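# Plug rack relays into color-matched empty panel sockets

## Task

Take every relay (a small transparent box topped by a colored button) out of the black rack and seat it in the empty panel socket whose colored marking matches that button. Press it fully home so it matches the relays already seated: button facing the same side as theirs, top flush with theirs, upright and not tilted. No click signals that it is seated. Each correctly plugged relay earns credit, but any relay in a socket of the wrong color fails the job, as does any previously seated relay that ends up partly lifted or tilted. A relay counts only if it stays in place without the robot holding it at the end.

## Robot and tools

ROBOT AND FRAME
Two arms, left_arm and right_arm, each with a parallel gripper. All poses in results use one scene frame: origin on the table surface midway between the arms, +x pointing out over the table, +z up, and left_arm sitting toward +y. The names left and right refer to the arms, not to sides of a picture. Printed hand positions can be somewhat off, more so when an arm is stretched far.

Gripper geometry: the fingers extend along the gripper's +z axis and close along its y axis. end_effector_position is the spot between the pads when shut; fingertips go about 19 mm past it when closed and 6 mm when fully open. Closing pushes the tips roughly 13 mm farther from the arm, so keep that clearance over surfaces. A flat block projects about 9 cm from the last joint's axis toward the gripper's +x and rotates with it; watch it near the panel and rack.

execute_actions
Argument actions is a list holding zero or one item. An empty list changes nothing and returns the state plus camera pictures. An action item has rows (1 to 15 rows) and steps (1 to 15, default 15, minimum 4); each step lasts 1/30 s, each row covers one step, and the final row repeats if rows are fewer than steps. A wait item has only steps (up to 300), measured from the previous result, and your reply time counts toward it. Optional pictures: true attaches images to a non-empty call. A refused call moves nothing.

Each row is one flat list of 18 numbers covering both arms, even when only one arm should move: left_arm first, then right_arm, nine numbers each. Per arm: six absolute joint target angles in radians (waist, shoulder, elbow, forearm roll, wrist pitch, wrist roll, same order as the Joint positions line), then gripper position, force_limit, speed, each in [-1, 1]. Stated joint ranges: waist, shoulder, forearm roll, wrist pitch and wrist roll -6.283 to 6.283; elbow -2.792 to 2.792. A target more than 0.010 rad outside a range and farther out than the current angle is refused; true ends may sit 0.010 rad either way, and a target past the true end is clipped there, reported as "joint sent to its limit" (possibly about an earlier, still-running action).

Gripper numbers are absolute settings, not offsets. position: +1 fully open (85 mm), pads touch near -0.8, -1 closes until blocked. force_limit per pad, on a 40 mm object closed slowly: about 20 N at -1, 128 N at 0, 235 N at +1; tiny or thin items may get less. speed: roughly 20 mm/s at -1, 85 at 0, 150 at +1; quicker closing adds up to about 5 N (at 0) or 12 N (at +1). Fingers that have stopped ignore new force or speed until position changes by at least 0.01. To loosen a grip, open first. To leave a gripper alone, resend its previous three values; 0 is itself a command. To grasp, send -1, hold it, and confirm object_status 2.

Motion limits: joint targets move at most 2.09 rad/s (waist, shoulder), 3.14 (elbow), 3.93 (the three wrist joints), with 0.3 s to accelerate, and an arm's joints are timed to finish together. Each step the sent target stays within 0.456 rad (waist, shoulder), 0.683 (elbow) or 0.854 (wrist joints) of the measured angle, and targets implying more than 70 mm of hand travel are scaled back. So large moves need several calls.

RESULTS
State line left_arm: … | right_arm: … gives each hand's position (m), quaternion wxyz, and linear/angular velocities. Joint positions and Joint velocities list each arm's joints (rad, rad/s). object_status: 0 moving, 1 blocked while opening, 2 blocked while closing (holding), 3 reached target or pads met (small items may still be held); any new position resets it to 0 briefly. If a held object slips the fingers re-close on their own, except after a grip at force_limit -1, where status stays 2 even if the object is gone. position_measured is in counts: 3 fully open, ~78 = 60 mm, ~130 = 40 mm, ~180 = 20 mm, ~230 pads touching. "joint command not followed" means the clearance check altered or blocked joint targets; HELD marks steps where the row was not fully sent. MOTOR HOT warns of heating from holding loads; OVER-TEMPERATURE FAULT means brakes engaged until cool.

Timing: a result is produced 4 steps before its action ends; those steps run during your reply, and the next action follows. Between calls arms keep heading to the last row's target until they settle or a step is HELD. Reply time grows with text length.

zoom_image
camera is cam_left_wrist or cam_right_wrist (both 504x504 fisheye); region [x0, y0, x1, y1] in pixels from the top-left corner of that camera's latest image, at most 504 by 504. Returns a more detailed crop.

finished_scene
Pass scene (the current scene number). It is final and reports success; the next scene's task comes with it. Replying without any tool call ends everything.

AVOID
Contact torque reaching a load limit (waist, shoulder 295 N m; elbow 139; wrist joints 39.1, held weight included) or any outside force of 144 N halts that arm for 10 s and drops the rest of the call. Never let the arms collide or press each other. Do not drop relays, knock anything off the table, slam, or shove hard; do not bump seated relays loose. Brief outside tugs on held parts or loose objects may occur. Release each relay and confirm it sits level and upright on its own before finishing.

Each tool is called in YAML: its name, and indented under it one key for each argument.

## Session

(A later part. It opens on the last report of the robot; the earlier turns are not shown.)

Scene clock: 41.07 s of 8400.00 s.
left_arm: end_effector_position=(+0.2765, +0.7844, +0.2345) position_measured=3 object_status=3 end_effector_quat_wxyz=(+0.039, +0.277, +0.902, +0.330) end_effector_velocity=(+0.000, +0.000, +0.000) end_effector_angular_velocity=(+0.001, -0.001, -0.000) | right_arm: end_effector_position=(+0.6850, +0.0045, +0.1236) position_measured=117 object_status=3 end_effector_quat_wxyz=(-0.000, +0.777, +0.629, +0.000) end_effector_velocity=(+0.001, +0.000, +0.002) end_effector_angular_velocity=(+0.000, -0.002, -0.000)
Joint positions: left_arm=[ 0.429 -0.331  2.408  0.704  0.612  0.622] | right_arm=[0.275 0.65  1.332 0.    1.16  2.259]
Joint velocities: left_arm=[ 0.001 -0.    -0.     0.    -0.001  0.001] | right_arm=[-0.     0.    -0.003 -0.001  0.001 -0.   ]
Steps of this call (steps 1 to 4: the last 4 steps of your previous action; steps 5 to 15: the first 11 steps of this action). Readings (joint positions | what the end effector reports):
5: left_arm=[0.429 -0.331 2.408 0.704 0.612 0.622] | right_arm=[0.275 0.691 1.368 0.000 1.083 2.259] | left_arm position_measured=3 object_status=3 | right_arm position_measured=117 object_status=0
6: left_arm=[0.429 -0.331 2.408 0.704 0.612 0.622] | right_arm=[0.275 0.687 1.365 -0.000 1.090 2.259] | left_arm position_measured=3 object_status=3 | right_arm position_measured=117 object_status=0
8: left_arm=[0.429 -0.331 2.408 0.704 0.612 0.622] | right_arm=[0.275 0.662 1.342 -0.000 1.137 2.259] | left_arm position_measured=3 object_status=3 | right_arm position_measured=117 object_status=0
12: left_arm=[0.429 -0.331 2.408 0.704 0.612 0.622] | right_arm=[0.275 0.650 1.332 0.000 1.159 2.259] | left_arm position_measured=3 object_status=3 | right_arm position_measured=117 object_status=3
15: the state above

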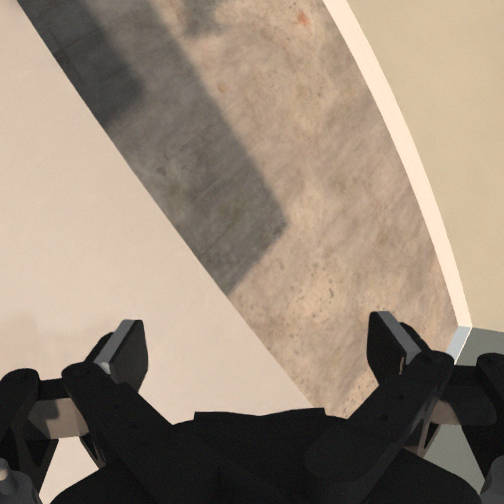

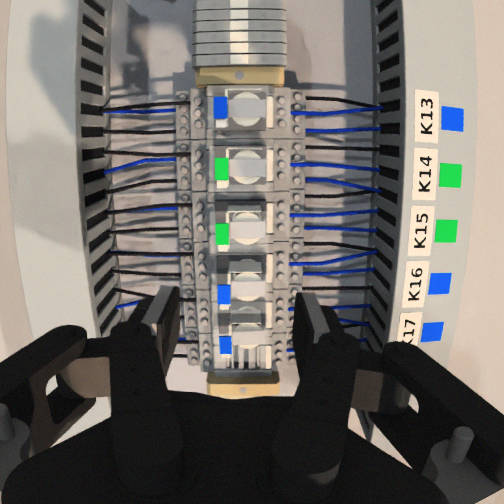

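execute_actions:
  actions:
    - {"rows":[[0.429,-0.331,2.408,0.704,0.612,0.622,1,0,0,0.2746,0.60,1.36,0,1.18,2.2592,0.4,0,0.5],[0.429,-0.331,2.408,0.704,0.612,0.622,1,0,0,0.2746,0.60,1.36,0,1.18,2.2592,0.4,0,0.5],[0.429,-0.331,2.408,0.704,0.612,0.622,1,0,0,0.2746,0.60,1.36,0,1.18,2.2592,0.4,0,0.5],[0.429,-0.331,2.408,0.704,0.612,0.622,1,0,0,0.1716,0.373,1.7447,0,1.0239,2.2062,0.4,0,0.5]],"steps":15}

execute_actions:
  actions:
    - {"rows":[[0.429,-0.331,2.408,0.704,0.612,0.622,1,0,0,0.1716,0.373,1.7447,0,1.0239,2.2062,0.4,0,0.5]],"steps":12}
  pictures: true

Scene clock: 41.93 s of 8400.00 s.
left_arm: end_effector_position=(+0.2765, +0.7844, +0.2345) position_measured=3 object_status=3 end_effector_quat_wxyz=(+0.039, +0.277, +0.902, +0.330) end_effector_velocity=(-0.000, +0.000, -0.000) end_effector_angular_velocity=(-0.001, -0.001, +0.002) | right_arm: end_effector_position=(+0.6099, -0.0831, +0.1498) position_measured=78 object_status=0 end_effector_quat_wxyz=(+0.000, +0.786, +0.619, +0.001) end_effector_velocity=(-0.318, -0.396, -0.050) end_effector_angular_velocity=(-0.007, +0.017, -0.143)
Joint positions: left_arm=[ 0.429 -0.331  2.408  0.704  0.612  0.622] | right_arm=[ 0.219  0.473  1.573 -0.     1.095  2.231]
Joint velocities: left_arm=[ 0.001  0.     0.001 -0.    -0.    -0.002] | right_arm=[-0.296 -0.619  1.072  0.    -0.435 -0.153]
Steps of this call (steps 1 to 4: the last 4 steps of your previous action; steps 5 to 15: the robot went on to your last target; steps 16 to 26: the first 11 steps of this action). Readings (joint positions | what the end effector reports):
16: left_arm=[0.429 -0.331 2.408 0.704 0.612 0.622] | right_arm=[0.275 0.650 1.332 -0.000 1.160 2.259] | left_arm position_measured=3 object_status=3 | right_arm position_measured=117 object_status=0
17: left_arm=[0.429 -0.331 2.408 0.704 0.612 0.622] | right_arm=[0.275 0.647 1.334 -0.000 1.161 2.259] | left_arm position_measured=3 object_status=3 | right_arm position_measured=116 object_status=0
19: left_arm=[0.429 -0.331 2.408 0.704 0.612 0.622] | right_arm=[0.275 0.620 1.350 -0.000 1.172 2.259] | left_arm position_measured=3 object_status=3 | right_arm position_measured=103 object_status=0
23: left_arm=[0.429 -0.331 2.408 0.704 0.612 0.622] | right_arm=[0.251 0.537 1.464 -0.000 1.141 2.247] | left_arm position_measured=3 object_status=3 | right_arm position_measured=80 object_status=0
26: the state above

Scene clock: 42.33 s of 8400.00 s.
left_arm: end_effector_position=(+0.2765, +0.7844, +0.2345) position_measured=3 object_status=3 end_effector_quat_wxyz=(+0.039, +0.277, +0.902, +0.330) end_effector_velocity=(+0.001, +0.000, +0.000) end_effector_angular_velocity=(-0.000, -0.003, -0.000) | right_arm: end_effector_position=(+0.5548, -0.1448, +0.1400) position_measured=78 object_status=3 end_effector_quat_wxyz=(+0.000, +0.793, +0.610, +0.000) end_effector_velocity=(-0.000, -0.001, -0.001) end_effector_angular_velocity=(+0.000, +0.001, -0.002)
Joint positions: left_arm=[ 0.429 -0.331  2.408  0.704  0.612  0.622] | right_arm=[ 0.172  0.373  1.745 -0.     1.024  2.206]
Joint velocities: left_arm=[ 0.     0.    -0.     0.    -0.003 -0.002] | right_arm=[-0.001  0.     0.001  0.001 -0.    -0.   ]
Steps of this call (steps 1 to 4: the last 4 steps of your previous action; steps 5 to 12: the first 8 steps of this action). Readings (joint positions | what the end effector reports):
5: left_arm=[0.429 -0.331 2.408 0.704 0.612 0.622] | right_arm=[0.175 0.381 1.731 -0.000 1.030 2.208] | left_arm position_measured=3 object_status=3 | right_arm position_measured=78 object_status=0
6: left_arm=[0.429 -0.331 2.408 0.704 0.612 0.622] | right_arm=[0.172 0.374 1.742 -0.000 1.025 2.207] | left_arm position_measured=3 object_status=3 | right_arm position_measured=78 object_status=3
8: left_arm=[0.429 -0.331 2.408 0.704 0.612 0.622] | right_arm=[0.172 0.373 1.744 -0.000 1.024 2.206] | left_arm position_measured=3 object_status=3 | right_arm position_measured=78 object_status=3
12: the state above

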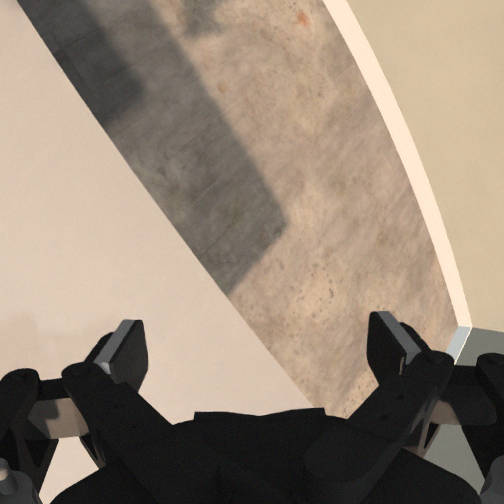

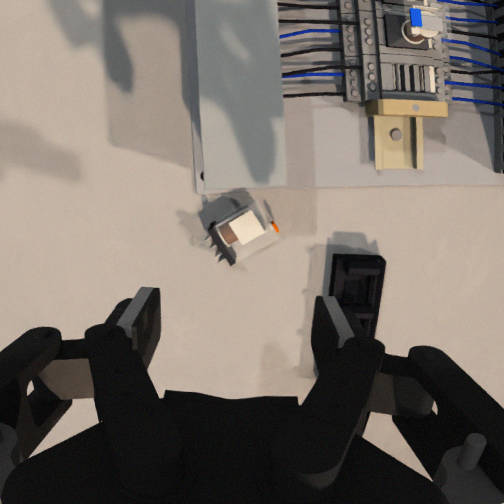

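zoom_image:
  camera: "cam_right_wrist"
  region: [170,160,310,300]

Region (170, 160, 310, 300) of cam_right_wrist's 504x504 image, scaled by 3.600, with more detail than that image has.

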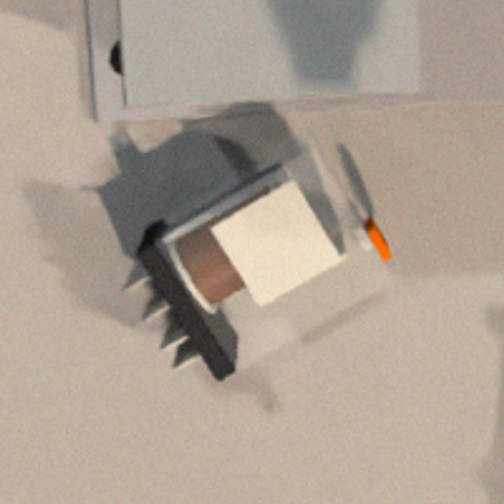

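execute_actions:
  actions:
    - {"rows":[[0.429,-0.331,2.408,0.704,0.612,0.622,1,0,0,0.1716,0.373,1.7447,0,1.5239,2.2062,0,0,0.5]],"steps":15}

Scene clock: 44.57 s of 8400.00 s.
left_arm: end_effector_position=(+0.2765, +0.7844, +0.2345) position_measured=3 object_status=3 end_effector_quat_wxyz=(+0.039, +0.277, +0.902, +0.330) end_effector_velocity=(+0.000, -0.001, -0.001) end_effector_angular_velocity=(-0.000, +0.001, -0.002) | right_arm: end_effector_position=(+0.4355, -0.1918, +0.1688) position_measured=128 object_status=0 end_effector_quat_wxyz=(-0.061, +0.773, +0.595, -0.211) end_effector_velocity=(-0.287, -0.112, +0.146) end_effector_angular_velocity=(-0.418, +1.060, +0.001)
Joint positions: left_arm=[ 0.429 -0.331  2.408  0.704  0.612  0.622] | right_arm=[0.172 0.373 1.745 0.    1.467 2.206]
Joint velocities: left_arm=[-0.001  0.     0.001 -0.    -0.001  0.001] | right_arm=[ 0.001  0.001 -0.     0.     1.139  0.   ]
Steps of this call (steps 1 to 4: the last 4 steps of your previous action; steps 5 to 15: the robot went on to your last target; steps 16 to 56: nothing new was sent; steps 57 to 67: the first 11 steps of this action). Readings (joint positions | what the end effector reports):
57: left_arm=[0.429 -0.331 2.408 0.704 0.612 0.622] | right_arm=[0.172 0.373 1.745 0.000 1.024 2.206] | left_arm position_measured=3 object_status=3 | right_arm position_measured=78 object_status=0
58: left_arm=[0.429 -0.331 2.408 0.704 0.612 0.622] | right_arm=[0.172 0.373 1.745 0.000 1.031 2.206] | left_arm position_measured=3 object_status=3 | right_arm position_measured=79 object_status=0
60: left_arm=[0.429 -0.331 2.408 0.704 0.612 0.622] | right_arm=[0.172 0.373 1.745 0.000 1.088 2.206] | left_arm position_measured=3 object_status=3 | right_arm position_measured=92 object_status=0
64: left_arm=[0.429 -0.331 2.408 0.704 0.612 0.622] | right_arm=[0.172 0.373 1.745 0.000 1.313 2.206] | left_arm position_measured=3 object_status=3 | right_arm position_measured=123 object_status=0
67: the state above

execute_actions:
  actions:
    - {"rows":[[0.429,-0.331,2.408,0.704,0.612,0.622,1,0,0,0.1762,0.5753,1.5983,0,1.268,3.2908,0,0,0.5]],"steps":15}

execute_actions:
  actions:
    - {"rows":[[0.429,-0.331,2.408,0.704,0.612,0.622,1,0,0,0.1762,0.5753,1.5983,0,1.268,3.2908,0,0,0.5]],"steps":12}
  pictures: true

Scene clock: 45.63 s of 8400.00 s.
left_arm: end_effector_position=(+0.2765, +0.7844, +0.2345) position_measured=3 object_status=3 end_effector_quat_wxyz=(+0.039, +0.277, +0.902, +0.330) end_effector_velocity=(-0.001, +0.001, +0.000) end_effector_angular_velocity=(-0.000, -0.001, +0.002) | right_arm: end_effector_position=(+0.5017, -0.1639, +0.1166) position_measured=128 object_status=3 end_effector_quat_wxyz=(+0.003, +0.917, +0.350, -0.191) end_effector_velocity=(+0.290, +0.122, -0.229) end_effector_angular_velocity=(-0.716, -0.734, -2.302)
Joint positions: left_arm=[ 0.429 -0.331  2.408  0.704  0.612  0.622] | right_arm=[0.174 0.489 1.66  0.    1.377 2.79 ]
Joint velocities: left_arm=[ 0.002 -0.     0.     0.    -0.    -0.001] | right_arm=[ 0.01   0.431 -0.309 -0.001 -0.54   2.495]
Steps of this call (steps 1 to 4: the last 4 steps of your previous action; steps 5 to 21: the robot went on to your last target; steps 22 to 32: the first 11 steps of this action). Readings (joint positions | what the end effector reports):
22: left_arm=[0.429 -0.331 2.408 0.704 0.612 0.622] | right_arm=[0.172 0.373 1.745 0.000 1.524 2.206] | left_arm position_measured=3 object_status=3 | right_arm position_measured=128 object_status=3
23: left_arm=[0.429 -0.331 2.408 0.704 0.612 0.622] | right_arm=[0.172 0.374 1.744 0.000 1.523 2.213] | left_arm position_measured=3 object_status=3 | right_arm position_measured=128 object_status=3
25: left_arm=[0.429 -0.331 2.408 0.704 0.612 0.622] | right_arm=[0.172 0.387 1.734 0.000 1.505 2.271] | left_arm position_measured=3 object_status=3 | right_arm position_measured=128 object_status=3
29: left_arm=[0.429 -0.331 2.408 0.704 0.612 0.622] | right_arm=[0.173 0.446 1.692 0.000 1.431 2.540] | left_arm position_measured=3 object_status=3 | right_arm position_measured=128 object_status=3
32: the state above

Scene clock: 46.03 s of 8400.00 s.
left_arm: end_effector_position=(+0.2765, +0.7844, +0.2345) position_measured=3 object_status=3 end_effector_quat_wxyz=(+0.039, +0.277, +0.902, +0.330) end_effector_velocity=(-0.000, +0.001, +0.001) end_effector_angular_velocity=(+0.001, -0.000, +0.001) | right_arm: end_effector_position=(+0.5589, -0.1396, +0.0700) position_measured=128 object_status=3 end_effector_quat_wxyz=(+0.039, +0.982, +0.114, -0.144) end_effector_velocity=(+0.000, -0.000, -0.001) end_effector_angular_velocity=(-0.001, -0.000, -0.003)
Joint positions: left_arm=[ 0.429 -0.331  2.408  0.704  0.612  0.622] | right_arm=[0.176 0.575 1.598 0.    1.268 3.291]
Joint velocities: left_arm=[ 0.002 -0.    -0.001  0.     0.     0.001] | right_arm=[-0.001  0.001 -0.    -0.    -0.001  0.002]
Steps of this call (steps 1 to 4: the last 4 steps of your previous action; steps 5 to 12: the first 8 steps of this action). Readings (joint positions | what the end effector reports):
5: left_arm=[0.429 -0.331 2.408 0.704 0.612 0.622] | right_arm=[0.176 0.556 1.612 0.000 1.292 3.179] | left_arm position_measured=3 object_status=3 | right_arm position_measured=128 object_status=3
6: left_arm=[0.429 -0.331 2.408 0.704 0.612 0.622] | right_arm=[0.176 0.565 1.606 0.000 1.282 3.228] | left_arm position_measured=3 object_status=3 | right_arm position_measured=128 object_status=3
8: left_arm=[0.429 -0.331 2.408 0.704 0.612 0.622] | right_arm=[0.176 0.574 1.599 0.000 1.270 3.283] | left_arm position_measured=3 object_status=3 | right_arm position_measured=128 object_status=3
12: the state above

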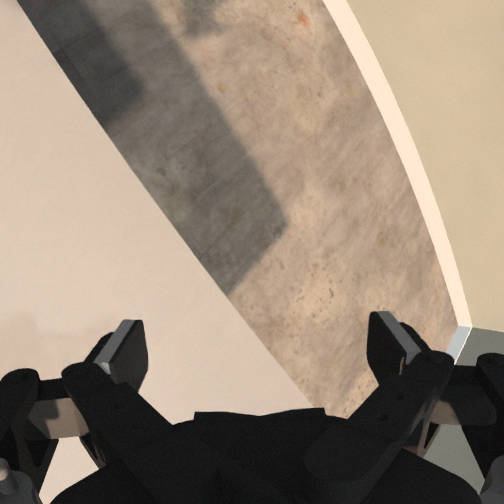

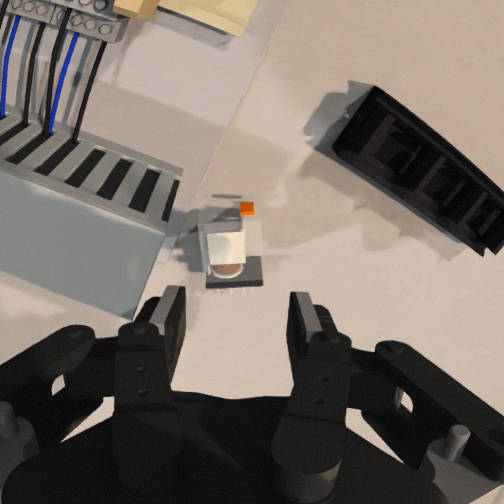

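execute_actions:
  actions:
    - {"rows":[[0.429,-0.331,2.408,0.704,0.612,0.622,1,0,0,0.1791,0.6042,1.6135,0,1.2239,3.2937,0,0,0.5]],"steps":13}
  pictures: true

Scene clock: 56.67 s of 8400.00 s.
left_arm: end_effector_position=(+0.2765, +0.7844, +0.2345) position_measured=3 object_status=3 end_effector_quat_wxyz=(+0.039, +0.277, +0.902, +0.330) end_effector_velocity=(+0.001, -0.001, +0.000) end_effector_angular_velocity=(+0.000, -0.000, -0.004) | right_arm: end_effector_position=(+0.5579, -0.1389, +0.0445) position_measured=129 object_status=3 end_effector_quat_wxyz=(+0.040, +0.982, +0.114, -0.146) end_effector_velocity=(+0.000, -0.001, +0.001) end_effector_angular_velocity=(-0.000, -0.001, -0.001)
Joint positions: left_arm=[ 0.429 -0.331  2.408  0.704  0.612  0.622] | right_arm=[ 0.178  0.6    1.612 -0.001  1.233  3.293]
Joint velocities: left_arm=[-0.002  0.    -0.     0.    -0.001  0.001] | right_arm=[-0.001 -0.001 -0.    -0.001  0.    -0.   ]
FORCE FAULT: contact force on the right arm reached its limit, and that arm stopped for 10 seconds. The contact can be on any part of that arm, not only on its tool. That arm's remaining commands of this call were not run. That arm holds still and accepts commands again. Move the arm away from the contact; if what it grips holds it there, let go first. Pushing or pulling that hard again can fault the arm again.
Kept back: nothing.
The stop of the right arm began at step 19 of this call (marked STOPPED below). From that step on that arm followed nothing that you had sent. 9 of its steps, steps kept back included, did not run and will not run. The other arm was sent all steps of this action in this call, none kept back. Nothing is kept back now, and the robot has no last target.
Steps of this call (steps 1 to 4: the last 4 steps of your previous action; steps 5 to 14: the robot went on to your last target; steps 15 to 23: the first 9 steps of this action; steps 24 to 27: the last 4 steps of this action, not kept back; steps 28 to 319: the stop continued). Readings (joint positions | what the end effector reports):
15: left_arm=[0.429 -0.331 2.408 0.704 0.612 0.622] | right_arm=[0.176 0.575 1.598 0.000 1.268 3.291] | left_arm position_measured=3 object_status=3 | right_arm position_measured=128 object_status=3
16: left_arm=[0.429 -0.331 2.408 0.704 0.612 0.622] | right_arm=[0.177 0.579 1.600 0.000 1.262 3.291] | left_arm position_measured=3 object_status=3 | right_arm position_measured=128 object_status=3
18: left_arm=[0.429 -0.331 2.408 0.704 0.612 0.622] | right_arm=[0.179 0.599 1.612 -0.000 1.231 3.293] | left_arm position_measured=3 object_status=3 | right_arm position_measured=129 object_status=3
19: left_arm=[0.429 -0.331 2.408 0.704 0.612 0.622] | right_arm=[0.178 0.600 1.612 -0.001 1.233 3.293] | left_arm position_measured=3 object_status=3 | right_arm position_measured=129 object_status=3 STOPPED (the right arm)
22: left_arm=[0.429 -0.331 2.408 0.704 0.612 0.622] | right_arm=[0.178 0.600 1.612 -0.001 1.233 3.293] | left_arm position_measured=3 object_status=3 | right_arm position_measured=129 object_status=3
319: the state above

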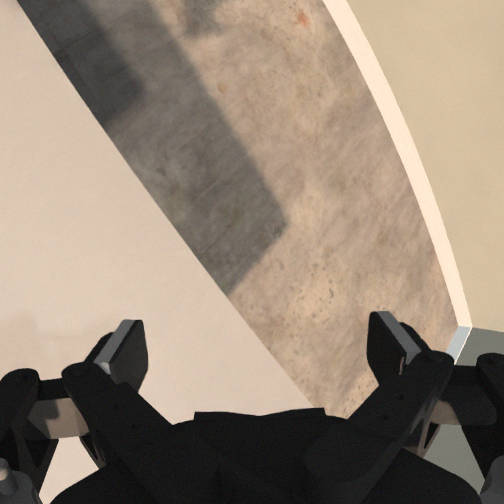

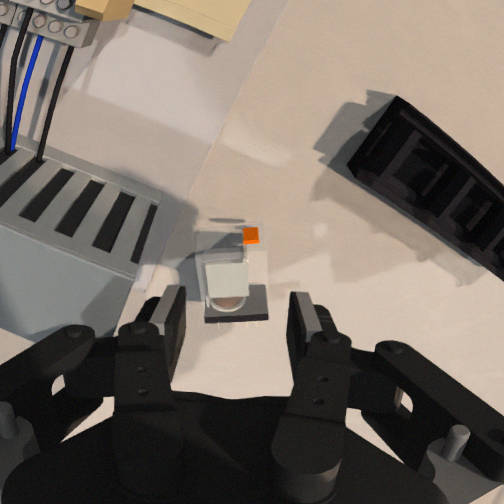

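execute_actions:
  actions:
    - {"rows":[[0.429,-0.331,2.408,0.704,0.612,0.622,1,0,0,0.1762,0.565,1.5983,0,1.278,3.2908,0.4,0,0.5],[0.429,-0.331,2.408,0.704,0.612,0.622,1,0,0,0.1762,0.565,1.5983,0,1.278,3.2908,0.4,0,0.5],[0.429,-0.331,2.408,0.704,0.612,0.622,1,0,0,0.1762,0.565,1.5983,0,1.278,3.2908,0.4,0,0.5],[0.429,-0.331,2.408,0.704,0.612,0.622,1,0,0,0.1762,0.565,1.5983,0,1.278,3.2908,0.4,0,0.5],[0.429,-0.331,2.408,0.704,0.612,0.622,1,0,0,0.1762,0.565,1.5983,0,1.278,3.2908,0.4,0,0.5],[0.429,-0.331,2.408,0.704,0.612,0.622,1,0,0,0.1749,0.4196,1.72,0,1.10,4.8595,0.4,0,0.5]],"steps":15}

execute_actions:
  actions:
    - {"rows":[[0.429,-0.331,2.408,0.704,0.612,0.622,1,0,0,0.1749,0.4196,1.74,0,1.0,4.8595,0.4,0,0.5],[0.429,-0.331,2.408,0.704,0.612,0.622,1,0,0,0.1749,0.4196,1.74,0,1.0,4.8595,0.4,0,0.5],[0.429,-0.331,2.408,0.704,0.612,0.622,1,0,0,0.1749,0.4196,1.74,0,1.0,4.8595,0.4,0,0.5],[0.429,-0.331,2.408,0.704,0.612,0.622,1,0,0,0.1749,0.4196,1.74,0,1.0,4.8595,0.4,0,0.5],[0.429,-0.331,2.408,0.704,0.612,0.622,1,0,0,0.1749,0.4196,1.7817,0,0.9403,4.8595,0.4,0,0.5]],"steps":15}
  pictures: true

Scene clock: 57.97 s of 8400.00 s.
left_arm: end_effector_position=(+0.2765, +0.7844, +0.2345) position_measured=3 object_status=3 end_effector_quat_wxyz=(+0.039, +0.277, +0.902, +0.330) end_effector_velocity=(-0.000, +0.000, -0.000) end_effector_angular_velocity=(-0.000, -0.001, +0.001) | right_arm: end_effector_position=(+0.5547, -0.1415, +0.0873) position_measured=79 object_status=0 end_effector_quat_wxyz=(+0.045, +0.991, +0.023, -0.120) end_effector_velocity=(-0.026, -0.014, +0.107) end_effector_angular_velocity=(-0.320, -0.668, -2.074)
Joint positions: left_arm=[ 0.429 -0.331  2.408  0.704  0.612  0.622] | right_arm=[0.176 0.534 1.624 0.    1.241 3.475]
Joint velocities: left_arm=[ 0.001  0.     0.    -0.    -0.001 -0.001] | right_arm=[-0.004 -0.364  0.299 -0.    -0.437  2.14 ]
Steps of this call (steps 1 to 28: nothing new was sent; steps 29 to 39: the first 11 steps of this action). Readings (joint positions | what the end effector reports):
29: left_arm=[0.429 -0.331 2.408 0.704 0.612 0.622] | right_arm=[0.178 0.600 1.612 -0.001 1.233 3.293] | left_arm position_measured=3 object_status=3 | right_arm position_measured=129 object_status=0
30: left_arm=[0.429 -0.331 2.408 0.704 0.612 0.622] | right_arm=[0.178 0.597 1.611 -0.001 1.238 3.293] | left_arm position_measured=3 object_status=3 | right_arm position_measured=128 object_status=0
32: left_arm=[0.429 -0.331 2.408 0.704 0.612 0.622] | right_arm=[0.177 0.573 1.601 -0.000 1.267 3.292] | left_arm position_measured=3 object_status=3 | right_arm position_measured=115 object_status=0
36: left_arm=[0.429 -0.331 2.408 0.704 0.612 0.622] | right_arm=[0.176 0.560 1.603 0.000 1.273 3.321] | left_arm position_measured=3 object_status=3 | right_arm position_measured=83 object_status=0
39: the state above

Scene clock: 58.47 s of 8400.00 s.
left_arm: end_effector_position=(+0.2765, +0.7844, +0.2345) position_measured=3 object_status=3 end_effector_quat_wxyz=(+0.039, +0.277, +0.902, +0.330) end_effector_velocity=(-0.001, -0.000, -0.001) end_effector_angular_velocity=(-0.001, +0.001, +0.001) | right_arm: end_effector_position=(+0.5547, -0.1423, +0.0912) position_measured=78 object_status=3 end_effector_quat_wxyz=(+0.001, +0.788, -0.616, -0.001) end_effector_velocity=(-0.017, -0.006, -0.058) end_effector_angular_velocity=(+0.037, -0.095, -0.488)
Joint positions: left_arm=[ 0.429 -0.331  2.408  0.704  0.612  0.622] | right_arm=[ 0.175  0.42   1.779 -0.     0.946  4.848]
Joint velocities: left_arm=[ 0.     0.     0.001  0.     0.001 -0.   ] | right_arm=[ 0.001 -0.008  0.141  0.    -0.234  0.489]
Steps of this call (steps 1 to 4: the last 4 steps of your previous action; steps 5 to 15: the first 11 steps of this action). Readings (joint positions | what the end effector reports):
5: left_arm=[0.429 -0.331 2.408 0.704 0.612 0.622] | right_arm=[0.175 0.464 1.683 0.000 1.155 4.008] | left_arm position_measured=3 object_status=3 | right_arm position_measured=78 object_status=0
6: left_arm=[0.429 -0.331 2.408 0.704 0.612 0.622] | right_arm=[0.175 0.454 1.691 0.000 1.141 4.134] | left_arm position_measured=3 object_status=3 | right_arm position_measured=78 object_status=0
8: left_arm=[0.429 -0.331 2.408 0.704 0.612 0.622] | right_arm=[0.175 0.441 1.709 -0.000 1.105 4.379] | left_arm position_measured=3 object_status=3 | right_arm position_measured=78 object_status=3
12: left_arm=[0.429 -0.331 2.408 0.704 0.612 0.622] | right_arm=[0.175 0.424 1.746 -0.000 0.999 4.733] | left_arm position_measured=3 object_status=3 | right_arm position_measured=78 object_status=3
15: the state above

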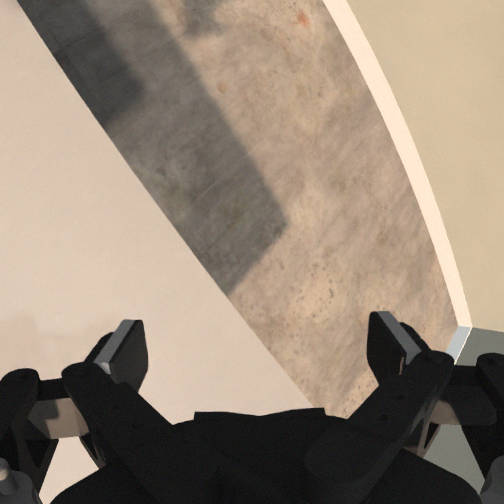

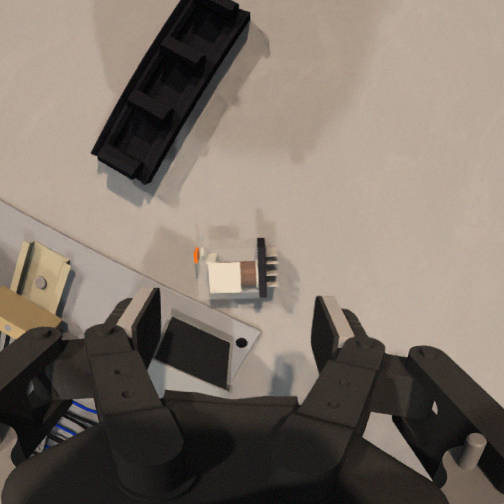

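execute_actions:
  actions:
    - {"rows":[[0.429,-0.331,2.408,0.704,0.612,0.622,1,0,0,0.1697,0.4594,1.8087,0,0.8735,4.8543,0.4,0,0.5]],"steps":14}
  pictures: true

Scene clock: 59.13 s of 8400.00 s.
left_arm: end_effector_position=(+0.2765, +0.7844, +0.2345) position_measured=3 object_status=3 end_effector_quat_wxyz=(+0.039, +0.277, +0.902, +0.330) end_effector_velocity=(+0.001, -0.000, +0.000) end_effector_angular_velocity=(+0.000, +0.001, -0.003) | right_arm: end_effector_position=(+0.5554, -0.1460, +0.0500) position_measured=78 object_status=3 end_effector_quat_wxyz=(+0.000, +0.784, -0.621, -0.000) end_effector_velocity=(+0.001, -0.001, +0.001) end_effector_angular_velocity=(+0.000, -0.001, +0.000)
Joint positions: left_arm=[ 0.429 -0.331  2.408  0.704  0.612  0.622] | right_arm=[0.17  0.46  1.809 0.    0.874 4.854]
Joint velocities: left_arm=[-0.001  0.    -0.     0.     0.     0.002] | right_arm=[-0.001 -0.001 -0.    -0.    -0.    -0.001]
Steps of this call (steps 1 to 4: the last 4 steps of your previous action; steps 5 to 10: the robot went on to your last target; steps 11 to 20: the first 10 steps of this action). Readings (joint positions | what the end effector reports):
11: left_arm=[0.429 -0.331 2.408 0.704 0.612 0.622] | right_arm=[0.175 0.420 1.782 -0.000 0.940 4.859] | left_arm position_measured=3 object_status=3 | right_arm position_measured=78 object_status=3
12: left_arm=[0.429 -0.331 2.408 0.704 0.612 0.622] | right_arm=[0.174 0.423 1.784 -0.000 0.934 4.859] | left_arm position_measured=3 object_status=3 | right_arm position_measured=78 object_status=3
14: left_arm=[0.429 -0.331 2.408 0.704 0.612 0.622] | right_arm=[0.171 0.447 1.802 0.000 0.892 4.856] | left_arm position_measured=3 object_status=3 | right_arm position_measured=78 object_status=3
18: left_arm=[0.429 -0.331 2.408 0.704 0.612 0.622] | right_arm=[0.170 0.460 1.809 0.000 0.874 4.855] | left_arm position_measured=3 object_status=3 | right_arm position_measured=78 object_status=3
20: the state above

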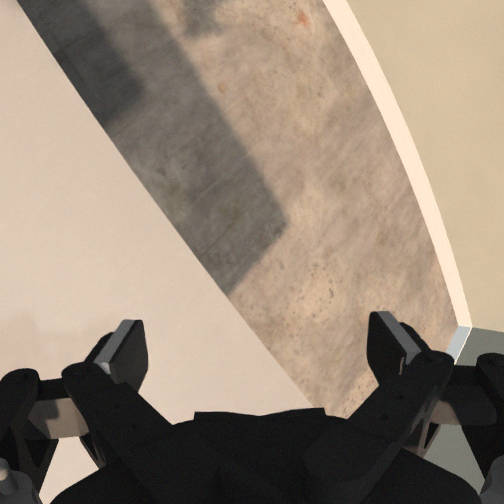

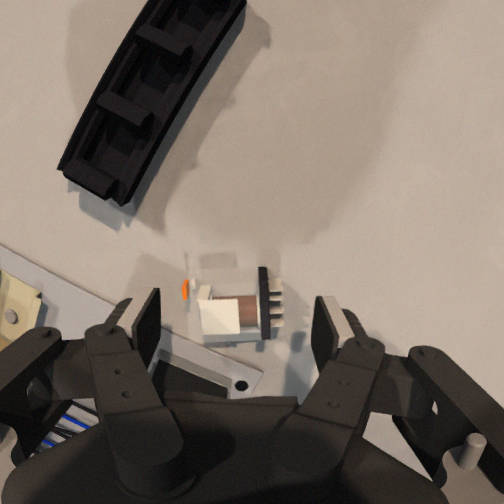

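execute_actions:
  actions:
    - {"rows":[[0.429,-0.331,2.408,0.704,0.612,0.622,1,0,0,0.1645,0.4583,1.8106,0,0.8727,4.8491,0.4,0,0.5],[0.429,-0.331,2.408,0.704,0.612,0.622,1,0,0,0.1645,0.4583,1.8106,0,0.8727,4.8491,0.4,0,0.5],[0.429,-0.331,2.408,0.704,0.612,0.622,1,0,0,0.1645,0.4583,1.8106,0,0.8727,4.8491,0.4,0,0.5],[0.429,-0.331,2.408,0.704,0.612,0.622,1,0,0,0.1645,0.465,1.8139,0,0.8627,4.8491,0.4,0,0.5],[0.429,-0.331,2.408,0.704,0.612,0.622,1,0,0,0.1645,0.4715,1.8171,0,0.853,4.8491,0.4,0,0.5],[0.429,-0.331,2.408,0.704,0.612,0.622,1,0,0,0.1645,0.4781,1.8203,0,0.8432,4.8491,0.4,0,0.5]],"steps":14}
  pictures: true

Scene clock: 59.77 s of 8400.00 s.
left_arm: end_effector_position=(+0.2765, +0.7844, +0.2345) position_measured=3 object_status=3 end_effector_quat_wxyz=(+0.039, +0.277, +0.902, +0.330) end_effector_velocity=(+0.001, +0.000, +0.000) end_effector_angular_velocity=(+0.000, -0.002, -0.001) | right_arm: end_effector_position=(+0.5561, -0.1496, +0.0322) position_measured=78 object_status=3 end_effector_quat_wxyz=(-0.000, +0.784, -0.621, +0.000) end_effector_velocity=(+0.001, +0.001, -0.001) end_effector_angular_velocity=(+0.001, -0.004, +0.001)
Joint positions: left_arm=[ 0.429 -0.331  2.408  0.704  0.612  0.622] | right_arm=[0.164 0.478 1.82  0.    0.843 4.849]
Joint velocities: left_arm=[-0.     0.    -0.001 -0.    -0.001 -0.   ] | right_arm=[ 0.001  0.001  0.    -0.    -0.005 -0.   ]
Steps of this call (steps 1 to 4: the last 4 steps of your previous action; steps 5 to 9: the robot went on to your last target; steps 10 to 19: the first 10 steps of this action). Readings (joint positions | what the end effector reports):
10: left_arm=[0.429 -0.331 2.408 0.704 0.612 0.622] | right_arm=[0.170 0.459 1.809 0.000 0.873 4.854] | left_arm position_measured=3 object_status=3 | right_arm position_measured=78 object_status=3
11: left_arm=[0.429 -0.331 2.408 0.704 0.612 0.622] | right_arm=[0.168 0.459 1.810 0.000 0.873 4.852] | left_arm position_measured=3 object_status=3 | right_arm position_measured=78 object_status=3
13: left_arm=[0.429 -0.331 2.408 0.704 0.612 0.622] | right_arm=[0.165 0.459 1.811 0.000 0.873 4.849] | left_arm position_measured=3 object_status=3 | right_arm position_measured=78 object_status=3
17: left_arm=[0.429 -0.331 2.408 0.704 0.612 0.622] | right_arm=[0.165 0.476 1.820 0.000 0.846 4.849] | left_arm position_measured=3 object_status=3 | right_arm position_measured=78 object_status=3
19: the state above

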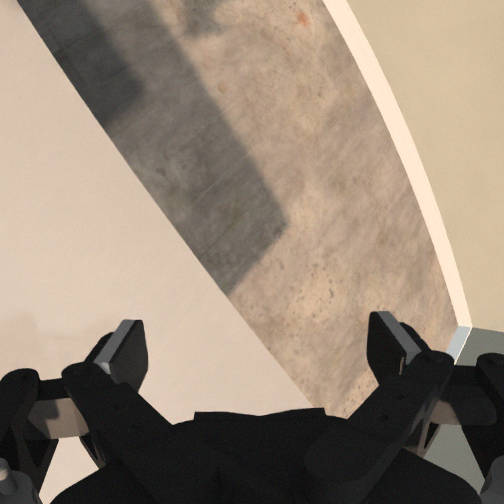

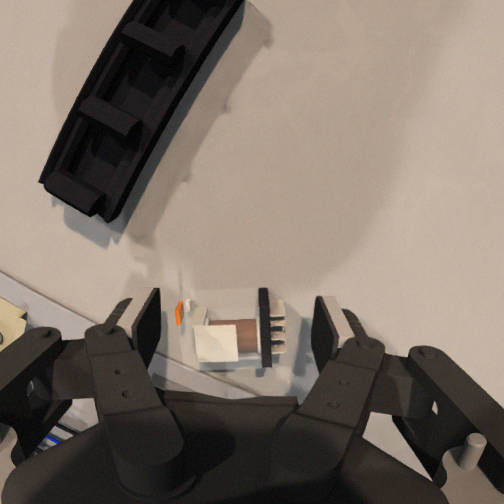

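execute_actions:
  actions:
    - {"rows":[[0.429,-0.331,2.408,0.704,0.612,0.622,1,0,0,0.1645,0.4803,1.8214,0,0.8399,4.8491,0.4,0,0.5],[0.429,-0.331,2.408,0.704,0.612,0.622,1,0,0,0.1645,0.4825,1.8225,0,0.8366,4.8491,0.4,0,0.5],[0.429,-0.331,2.408,0.704,0.612,0.622,1,0,0,0.1645,0.4847,1.8236,0,0.8333,4.8491,0.4,0,0.5],[0.429,-0.331,2.408,0.704,0.612,0.622,1,0,0,0.1645,0.4869,1.8246,0,0.8301,4.8491,0.4,0,0.5],[0.429,-0.331,2.408,0.704,0.612,0.622,1,0,0,0.1645,0.4891,1.8257,0,0.8268,4.8491,0.4,0,0.5]],"steps":12}
  pictures: true

Scene clock: 60.33 s of 8400.00 s.
left_arm: end_effector_position=(+0.2765, +0.7844, +0.2345) position_measured=3 object_status=3 end_effector_quat_wxyz=(+0.039, +0.277, +0.902, +0.330) end_effector_velocity=(+0.000, -0.000, +0.000) end_effector_angular_velocity=(+0.000, +0.000, -0.002) | right_arm: end_effector_position=(+0.5560, -0.1497, +0.0221) position_measured=78 object_status=3 end_effector_quat_wxyz=(+0.000, +0.784, -0.621, -0.000) end_effector_velocity=(+0.002, +0.001, -0.001) end_effector_angular_velocity=(+0.003, -0.006, -0.000)
Joint positions: left_arm=[ 0.429 -0.331  2.408  0.704  0.612  0.622] | right_arm=[0.165 0.489 1.826 0.    0.827 4.849]
Joint velocities: left_arm=[-0.001 -0.     0.    -0.     0.     0.001] | right_arm=[-0.     0.001 -0.     0.    -0.008  0.   ]
Steps of this call (steps 1 to 4: the last 4 steps of your previous action; steps 5 to 9: the robot went on to your last target; steps 10 to 17: the first 8 steps of this action). Readings (joint positions | what the end effector reports):
10: left_arm=[0.429 -0.331 2.408 0.704 0.612 0.622] | right_arm=[0.164 0.478 1.820 0.000 0.843 4.849] | left_arm position_measured=3 object_status=3 | right_arm position_measured=78 object_status=3
11: left_arm=[0.429 -0.331 2.408 0.704 0.612 0.622] | right_arm=[0.164 0.479 1.821 0.000 0.841 4.849] | left_arm position_measured=3 object_status=3 | right_arm position_measured=78 object_status=3
13: left_arm=[0.429 -0.331 2.408 0.704 0.612 0.622] | right_arm=[0.164 0.483 1.823 0.000 0.835 4.849] | left_arm position_measured=3 object_status=3 | right_arm position_measured=78 object_status=3
17: the state above

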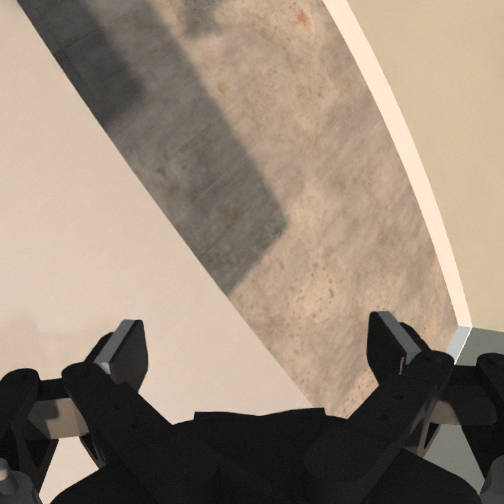

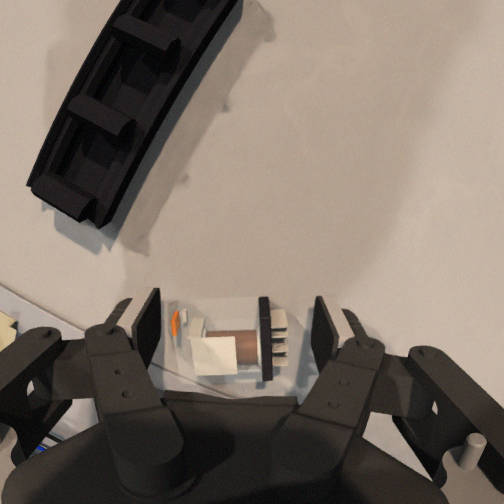

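execute_actions:
  actions:
    - {"rows":[[0.429,-0.331,2.408,0.704,0.612,0.622,1,0,0,0.1658,0.4818,1.838,0,0.8218,4.8504,0.4,0,0.5],[0.429,-0.331,2.408,0.704,0.612,0.622,1,0,0,0.1671,0.4746,1.8503,0,0.8168,4.8517,0.4,0,0.5],[0.429,-0.331,2.408,0.704,0.612,0.622,1,0,0,0.1685,0.4673,1.8626,0,0.8117,4.8531,0.4,0,0.5],[0.429,-0.331,2.408,0.704,0.612,0.622,1,0,0,0.1698,0.4601,1.8749,0,0.8066,4.8544,0.4,0,0.5],[0.429,-0.331,2.408,0.704,0.612,0.622,1,0,0,0.1711,0.4528,1.8872,0,0.8016,4.8557,0.4,0,0.5],[0.429,-0.331,2.408,0.704,0.612,0.622,1,0,0,0.1724,0.4456,1.8991,0,0.7969,4.857,0.4,0,0.5],[0.429,-0.331,2.408,0.704,0.612,0.622,1,0,0,0.1737,0.4385,1.911,0,0.7921,4.8583,0.4,0,0.5],[0.429,-0.331,2.408,0.704,0.612,0.622,1,0,0,0.1751,0.4313,1.9229,0,0.7874,4.8597,0.4,0,0.5],[0.429,-0.331,2.408,0.704,0.612,0.622,1,0,0,0.1764,0.4242,1.9348,0,0.7826,4.861,0.4,0,0.5],[0.429,-0.331,2.408,0.704,0.612,0.622,1,0,0,0.1777,0.417,1.9467,0,0.7779,4.8623,0.4,0,0.5]],"steps":15}

execute_actions:
  actions: []

Scene clock: 61.10 s of 8400.00 s.
left_arm: end_effector_position=(+0.2765, +0.7844, +0.2345) position_measured=3 object_status=3 end_effector_quat_wxyz=(+0.039, +0.277, +0.902, +0.330) end_effector_velocity=(+0.001, -0.001, +0.000) end_effector_angular_velocity=(+0.001, +0.000, -0.004) | right_arm: end_effector_position=(+0.5034, -0.1617, +0.0219) position_measured=78 object_status=3 end_effector_quat_wxyz=(+0.000, +0.784, -0.621, -0.000) end_effector_velocity=(-0.165, -0.040, -0.002) end_effector_angular_velocity=(-0.002, +0.004, -0.000)
Joint positions: left_arm=[ 0.429 -0.331  2.408  0.704  0.612  0.622] | right_arm=[0.176 0.425 1.934 0.    0.783 4.861]
Joint velocities: left_arm=[-0.003 -0.    -0.    -0.    -0.001  0.002] | right_arm=[ 0.037 -0.199  0.333 -0.    -0.13   0.037]
Steps of this call (steps 1 to 4: the last 4 steps of your previous action; steps 5 to 12: the robot went on to your last target; steps 13 to 23: the first 11 steps of this action). Readings (joint positions | what the end effector reports):
13: left_arm=[0.429 -0.331 2.408 0.704 0.612 0.622] | right_arm=[0.164 0.489 1.826 0.000 0.827 4.849] | left_arm position_measured=3 object_status=3 | right_arm position_measured=78 object_status=3
14: left_arm=[0.429 -0.331 2.408 0.704 0.612 0.622] | right_arm=[0.165 0.487 1.831 0.000 0.825 4.849] | left_arm position_measured=3 object_status=3 | right_arm position_measured=78 object_status=3
16: left_arm=[0.429 -0.331 2.408 0.704 0.612 0.622] | right_arm=[0.167 0.475 1.851 0.000 0.817 4.851] | left_arm position_measured=3 object_status=3 | right_arm position_measured=78 object_status=3
20: left_arm=[0.429 -0.331 2.408 0.704 0.612 0.622] | right_arm=[0.172 0.446 1.899 0.000 0.797 4.857] | left_arm position_measured=3 object_status=3 | right_arm position_measured=78 object_status=3
23: the state above

Scene clock: 61.23 s of 8400.00 s.
left_arm: end_effector_position=(+0.2765, +0.7844, +0.2345) position_measured=3 object_status=3 end_effector_quat_wxyz=(+0.039, +0.277, +0.902, +0.330) end_effector_velocity=(-0.000, -0.000, +0.000) end_effector_angular_velocity=(+0.000, +0.000, -0.001) | right_arm: end_effector_position=(+0.4974, -0.1632, +0.0220) position_measured=78 object_status=3 end_effector_quat_wxyz=(-0.000, +0.784, -0.621, +0.000) end_effector_velocity=(-0.002, -0.001, -0.002) end_effector_angular_velocity=(-0.001, +0.003, +0.000)
Joint positions: left_arm=[ 0.429 -0.331  2.408  0.704  0.612  0.622] | right_arm=[0.178 0.417 1.946 0.    0.778 4.862]
Joint velocities: left_arm=[ 0.    -0.     0.    -0.    -0.     0.001] | right_arm=[ 0.     0.     0.004 -0.    -0.001  0.   ]
Kept back: nothing.
Steps of this call (steps 1 to 4: the last 4 steps of your previous action). Readings (joint positions | what the end effector reports):
1: left_arm=[0.429 -0.331 2.408 0.704 0.612 0.622] | right_arm=[0.177 0.419 1.943 0.000 0.780 4.862] | left_arm position_measured=3 object_status=3 | right_arm position_measured=78 object_status=3
2: left_arm=[0.429 -0.331 2.408 0.704 0.612 0.622] | right_arm=[0.178 0.417 1.946 0.000 0.778 4.862] | left_arm position_measured=3 object_status=3 | right_arm position_measured=78 object_status=3
4: the state above

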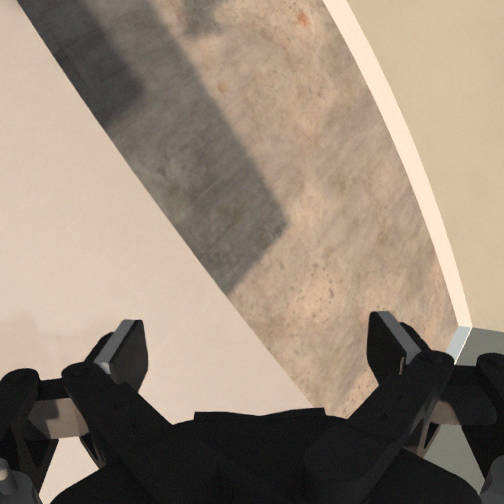

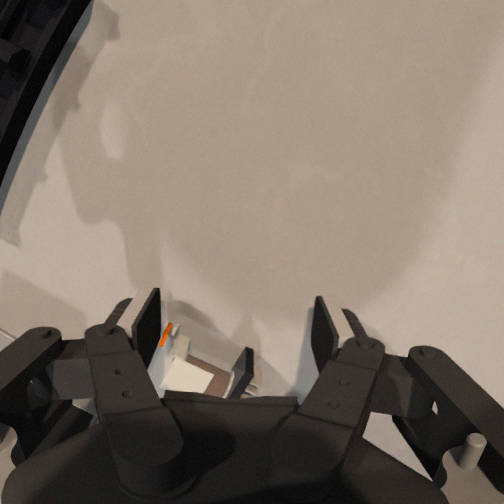

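execute_actions:
  actions:
    - {"rows":[[0.429,-0.331,2.408,0.704,0.612,0.622,1,0,0,0.1772,0.4201,1.9415,0,0.78,4.8618,0.4,0,0.5],[0.429,-0.331,2.408,0.704,0.612,0.622,1,0,0,0.1772,0.4201,1.9415,0,0.78,4.8618,0.4,0,0.5],[0.429,-0.331,2.408,0.704,0.612,0.622,1,0,0,0.1772,0.4201,1.9415,0,0.78,4.8618,0.4,0,0.5],[0.429,-0.331,2.408,0.704,0.612,0.622,1,0,0,0.1771,0.3309,1.893,0,0.9177,4.8617,0.4,0,0.5]],"steps":15}
  pictures: true

Scene clock: 61.80 s of 8400.00 s.
left_arm: end_effector_position=(+0.2765, +0.7844, +0.2345) position_measured=3 object_status=3 end_effector_quat_wxyz=(+0.039, +0.277, +0.902, +0.330) end_effector_velocity=(+0.000, -0.000, +0.000) end_effector_angular_velocity=(-0.000, -0.001, +0.001) | right_arm: end_effector_position=(+0.4995, -0.1627, +0.1001) position_measured=78 object_status=3 end_effector_quat_wxyz=(-0.001, +0.784, -0.621, +0.000) end_effector_velocity=(-0.009, -0.003, +0.027) end_effector_angular_velocity=(-0.005, +0.012, +0.002)
Joint positions: left_arm=[ 0.429 -0.331  2.408  0.704  0.612  0.622] | right_arm=[ 0.177  0.331  1.893 -0.     0.916  4.862]
Joint velocities: left_arm=[-0.001 -0.001 -0.    -0.     0.    -0.001] | right_arm=[ 0.001 -0.034 -0.01  -0.     0.058 -0.001]
Steps of this call (steps 1 to 6: the robot went on to your last target; steps 7 to 17: the first 11 steps of this action). Readings (joint positions | what the end effector reports):
7: left_arm=[0.429 -0.331 2.408 0.704 0.612 0.622] | right_arm=[0.178 0.417 1.947 0.000 0.778 4.862] | left_arm position_measured=3 object_status=3 | right_arm position_measured=78 object_status=3
8: left_arm=[0.429 -0.331 2.408 0.704 0.612 0.622] | right_arm=[0.178 0.418 1.944 0.000 0.778 4.862] | left_arm position_measured=3 object_status=3 | right_arm position_measured=78 object_status=3
10: left_arm=[0.429 -0.331 2.408 0.704 0.612 0.622] | right_arm=[0.177 0.419 1.942 0.000 0.779 4.862] | left_arm position_measured=3 object_status=3 | right_arm position_measured=78 object_status=3
14: left_arm=[0.429 -0.331 2.408 0.704 0.612 0.622] | right_arm=[0.177 0.365 1.910 -0.000 0.867 4.862] | left_arm position_measured=3 object_status=3 | right_arm position_measured=78 object_status=3
17: the state above

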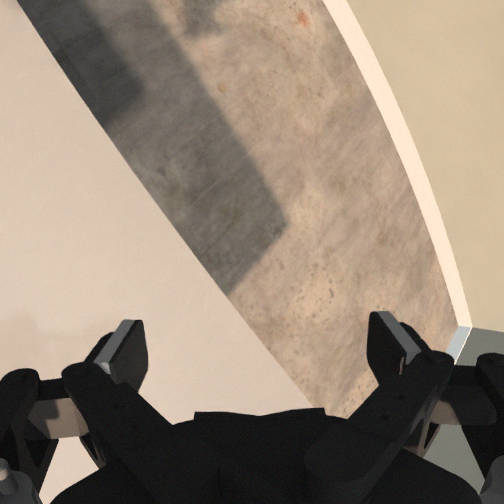

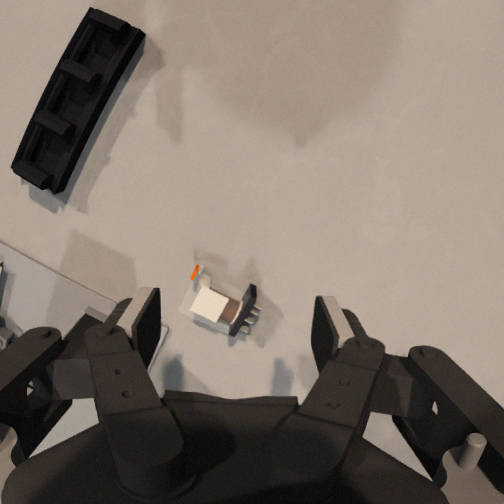

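execute_actions:
  actions:
    - {"rows":[[0.429,-0.331,2.408,0.704,0.612,0.622,1,0,0,0.2082,0.34,1.87,0,0.93,3.7128,0.1,0,0.5],[0.429,-0.331,2.408,0.704,0.612,0.622,1,0,0,0.2082,0.34,1.87,0,0.93,3.7128,0.1,0,0.5],[0.429,-0.331,2.408,0.704,0.612,0.622,1,0,0,0.2082,0.34,1.87,0,0.93,3.7128,0.1,0,0.5],[0.429,-0.331,2.408,0.704,0.612,0.622,1,0,0,0.2082,0.34,1.87,0,0.93,3.7128,0.1,0,0.5],[0.429,-0.331,2.408,0.704,0.612,0.622,1,0,0,0.2082,0.34,1.87,0,0.93,3.7128,0.1,0,0.5],[0.429,-0.331,2.408,0.704,0.612,0.622,1,0,0,0.2082,0.34,1.87,0,0.93,3.7128,0.1,0,0.5],[0.429,-0.331,2.408,0.704,0.612,0.622,1,0,0,0.2082,0.3964,1.8866,0,0.8586,3.7128,0.1,0,0.5]],"steps":15}

execute_actions:
  actions:
    - {"rows":[[0.429,-0.331,2.408,0.704,0.612,0.622,1,0,0,0.2082,0.3964,1.8866,0,0.8586,3.7128,0.1,0,0.5]],"steps":10}
  pictures: true

Scene clock: 62.70 s of 8400.00 s.
left_arm: end_effector_position=(+0.2765, +0.7844, +0.2345) position_measured=3 object_status=3 end_effector_quat_wxyz=(+0.039, +0.277, +0.902, +0.330) end_effector_velocity=(-0.001, +0.000, -0.000) end_effector_angular_velocity=(+0.000, +0.001, +0.001) | right_arm: end_effector_position=(+0.4988, -0.1477, +0.0951) position_measured=116 object_status=0 end_effector_quat_wxyz=(+0.000, +0.954, -0.300, -0.000) end_effector_velocity=(+0.012, +0.057, -0.105) end_effector_angular_velocity=(-0.001, +0.012, +3.372)
Joint positions: left_arm=[ 0.429 -0.331  2.408  0.704  0.612  0.622] | right_arm=[0.199 0.345 1.884 0.    0.914 4.155]
Joint velocities: left_arm=[ 0.001 -0.     0.     0.     0.001  0.001] | right_arm=[ 0.073  0.162 -0.    -0.    -0.15  -3.299]
Steps of this call (steps 1 to 4: the last 4 steps of your previous action; steps 5 to 15: the robot went on to your last target; step 16: nothing new was sent; steps 17 to 27: the first 11 steps of this action). Readings (joint positions | what the end effector reports):
17: left_arm=[0.429 -0.331 2.408 0.704 0.612 0.622] | right_arm=[0.177 0.331 1.893 0.000 0.918 4.861] | left_arm position_measured=3 object_status=3 | right_arm position_measured=78 object_status=0
18: left_arm=[0.429 -0.331 2.408 0.704 0.612 0.622] | right_arm=[0.177 0.331 1.893 0.000 0.918 4.853] | left_arm position_measured=3 object_status=3 | right_arm position_measured=79 object_status=0
20: left_arm=[0.429 -0.331 2.408 0.704 0.612 0.622] | right_arm=[0.179 0.332 1.891 0.000 0.919 4.794] | left_arm position_measured=3 object_status=3 | right_arm position_measured=92 object_status=0
24: left_arm=[0.429 -0.331 2.408 0.704 0.612 0.622] | right_arm=[0.190 0.335 1.884 0.000 0.921 4.503] | left_arm position_measured=3 object_status=3 | right_arm position_measured=114 object_status=0
27: the state above

Scene clock: 63.03 s of 8400.00 s.
left_arm: end_effector_position=(+0.2765, +0.7844, +0.2345) position_measured=3 object_status=3 end_effector_quat_wxyz=(+0.039, +0.277, +0.902, +0.330) end_effector_velocity=(+0.000, -0.000, -0.000) end_effector_angular_velocity=(-0.000, -0.001, +0.000) | right_arm: end_effector_position=(+0.5062, -0.1379, +0.0599) position_measured=117 object_status=3 end_effector_quat_wxyz=(+0.000, +0.997, -0.080, -0.000) end_effector_velocity=(+0.000, +0.000, +0.000) end_effector_angular_velocity=(+0.000, -0.001, +0.005)
Joint positions: left_arm=[ 0.429 -0.331  2.408  0.704  0.612  0.622] | right_arm=[0.208 0.397 1.887 0.    0.859 3.713]
Joint velocities: left_arm=[ 0.     0.     0.001 -0.    -0.001 -0.001] | right_arm=[ 0.    -0.     0.    -0.001 -0.001 -0.004]
Steps of this call (steps 1 to 4: the last 4 steps of your previous action; steps 5 to 10: the first 6 steps of this action). Readings (joint positions | what the end effector reports):
5: left_arm=[0.429 -0.331 2.408 0.704 0.612 0.622] | right_arm=[0.207 0.387 1.886 0.000 0.870 3.772] | left_arm position_measured=3 object_status=3 | right_arm position_measured=117 object_status=0
6: left_arm=[0.429 -0.331 2.408 0.704 0.612 0.622] | right_arm=[0.208 0.393 1.886 0.000 0.863 3.738] | left_arm position_measured=3 object_status=3 | right_arm position_measured=117 object_status=3
8: left_arm=[0.429 -0.331 2.408 0.704 0.612 0.622] | right_arm=[0.208 0.397 1.887 0.000 0.859 3.714] | left_arm position_measured=3 object_status=3 | right_arm position_measured=117 object_status=3
10: the state above

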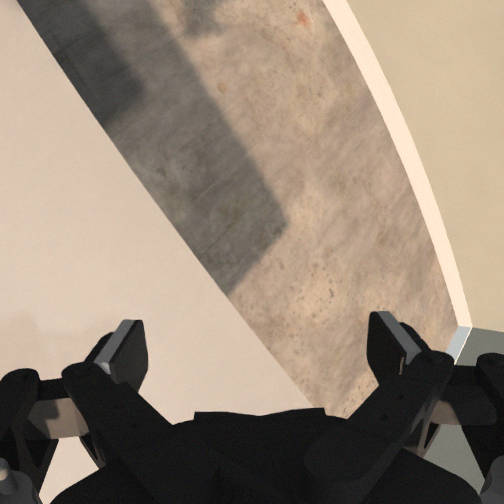

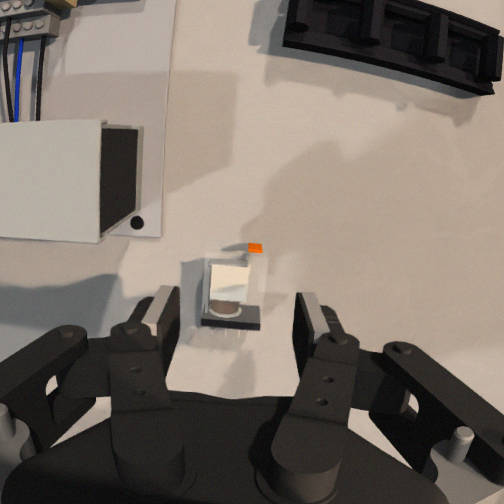

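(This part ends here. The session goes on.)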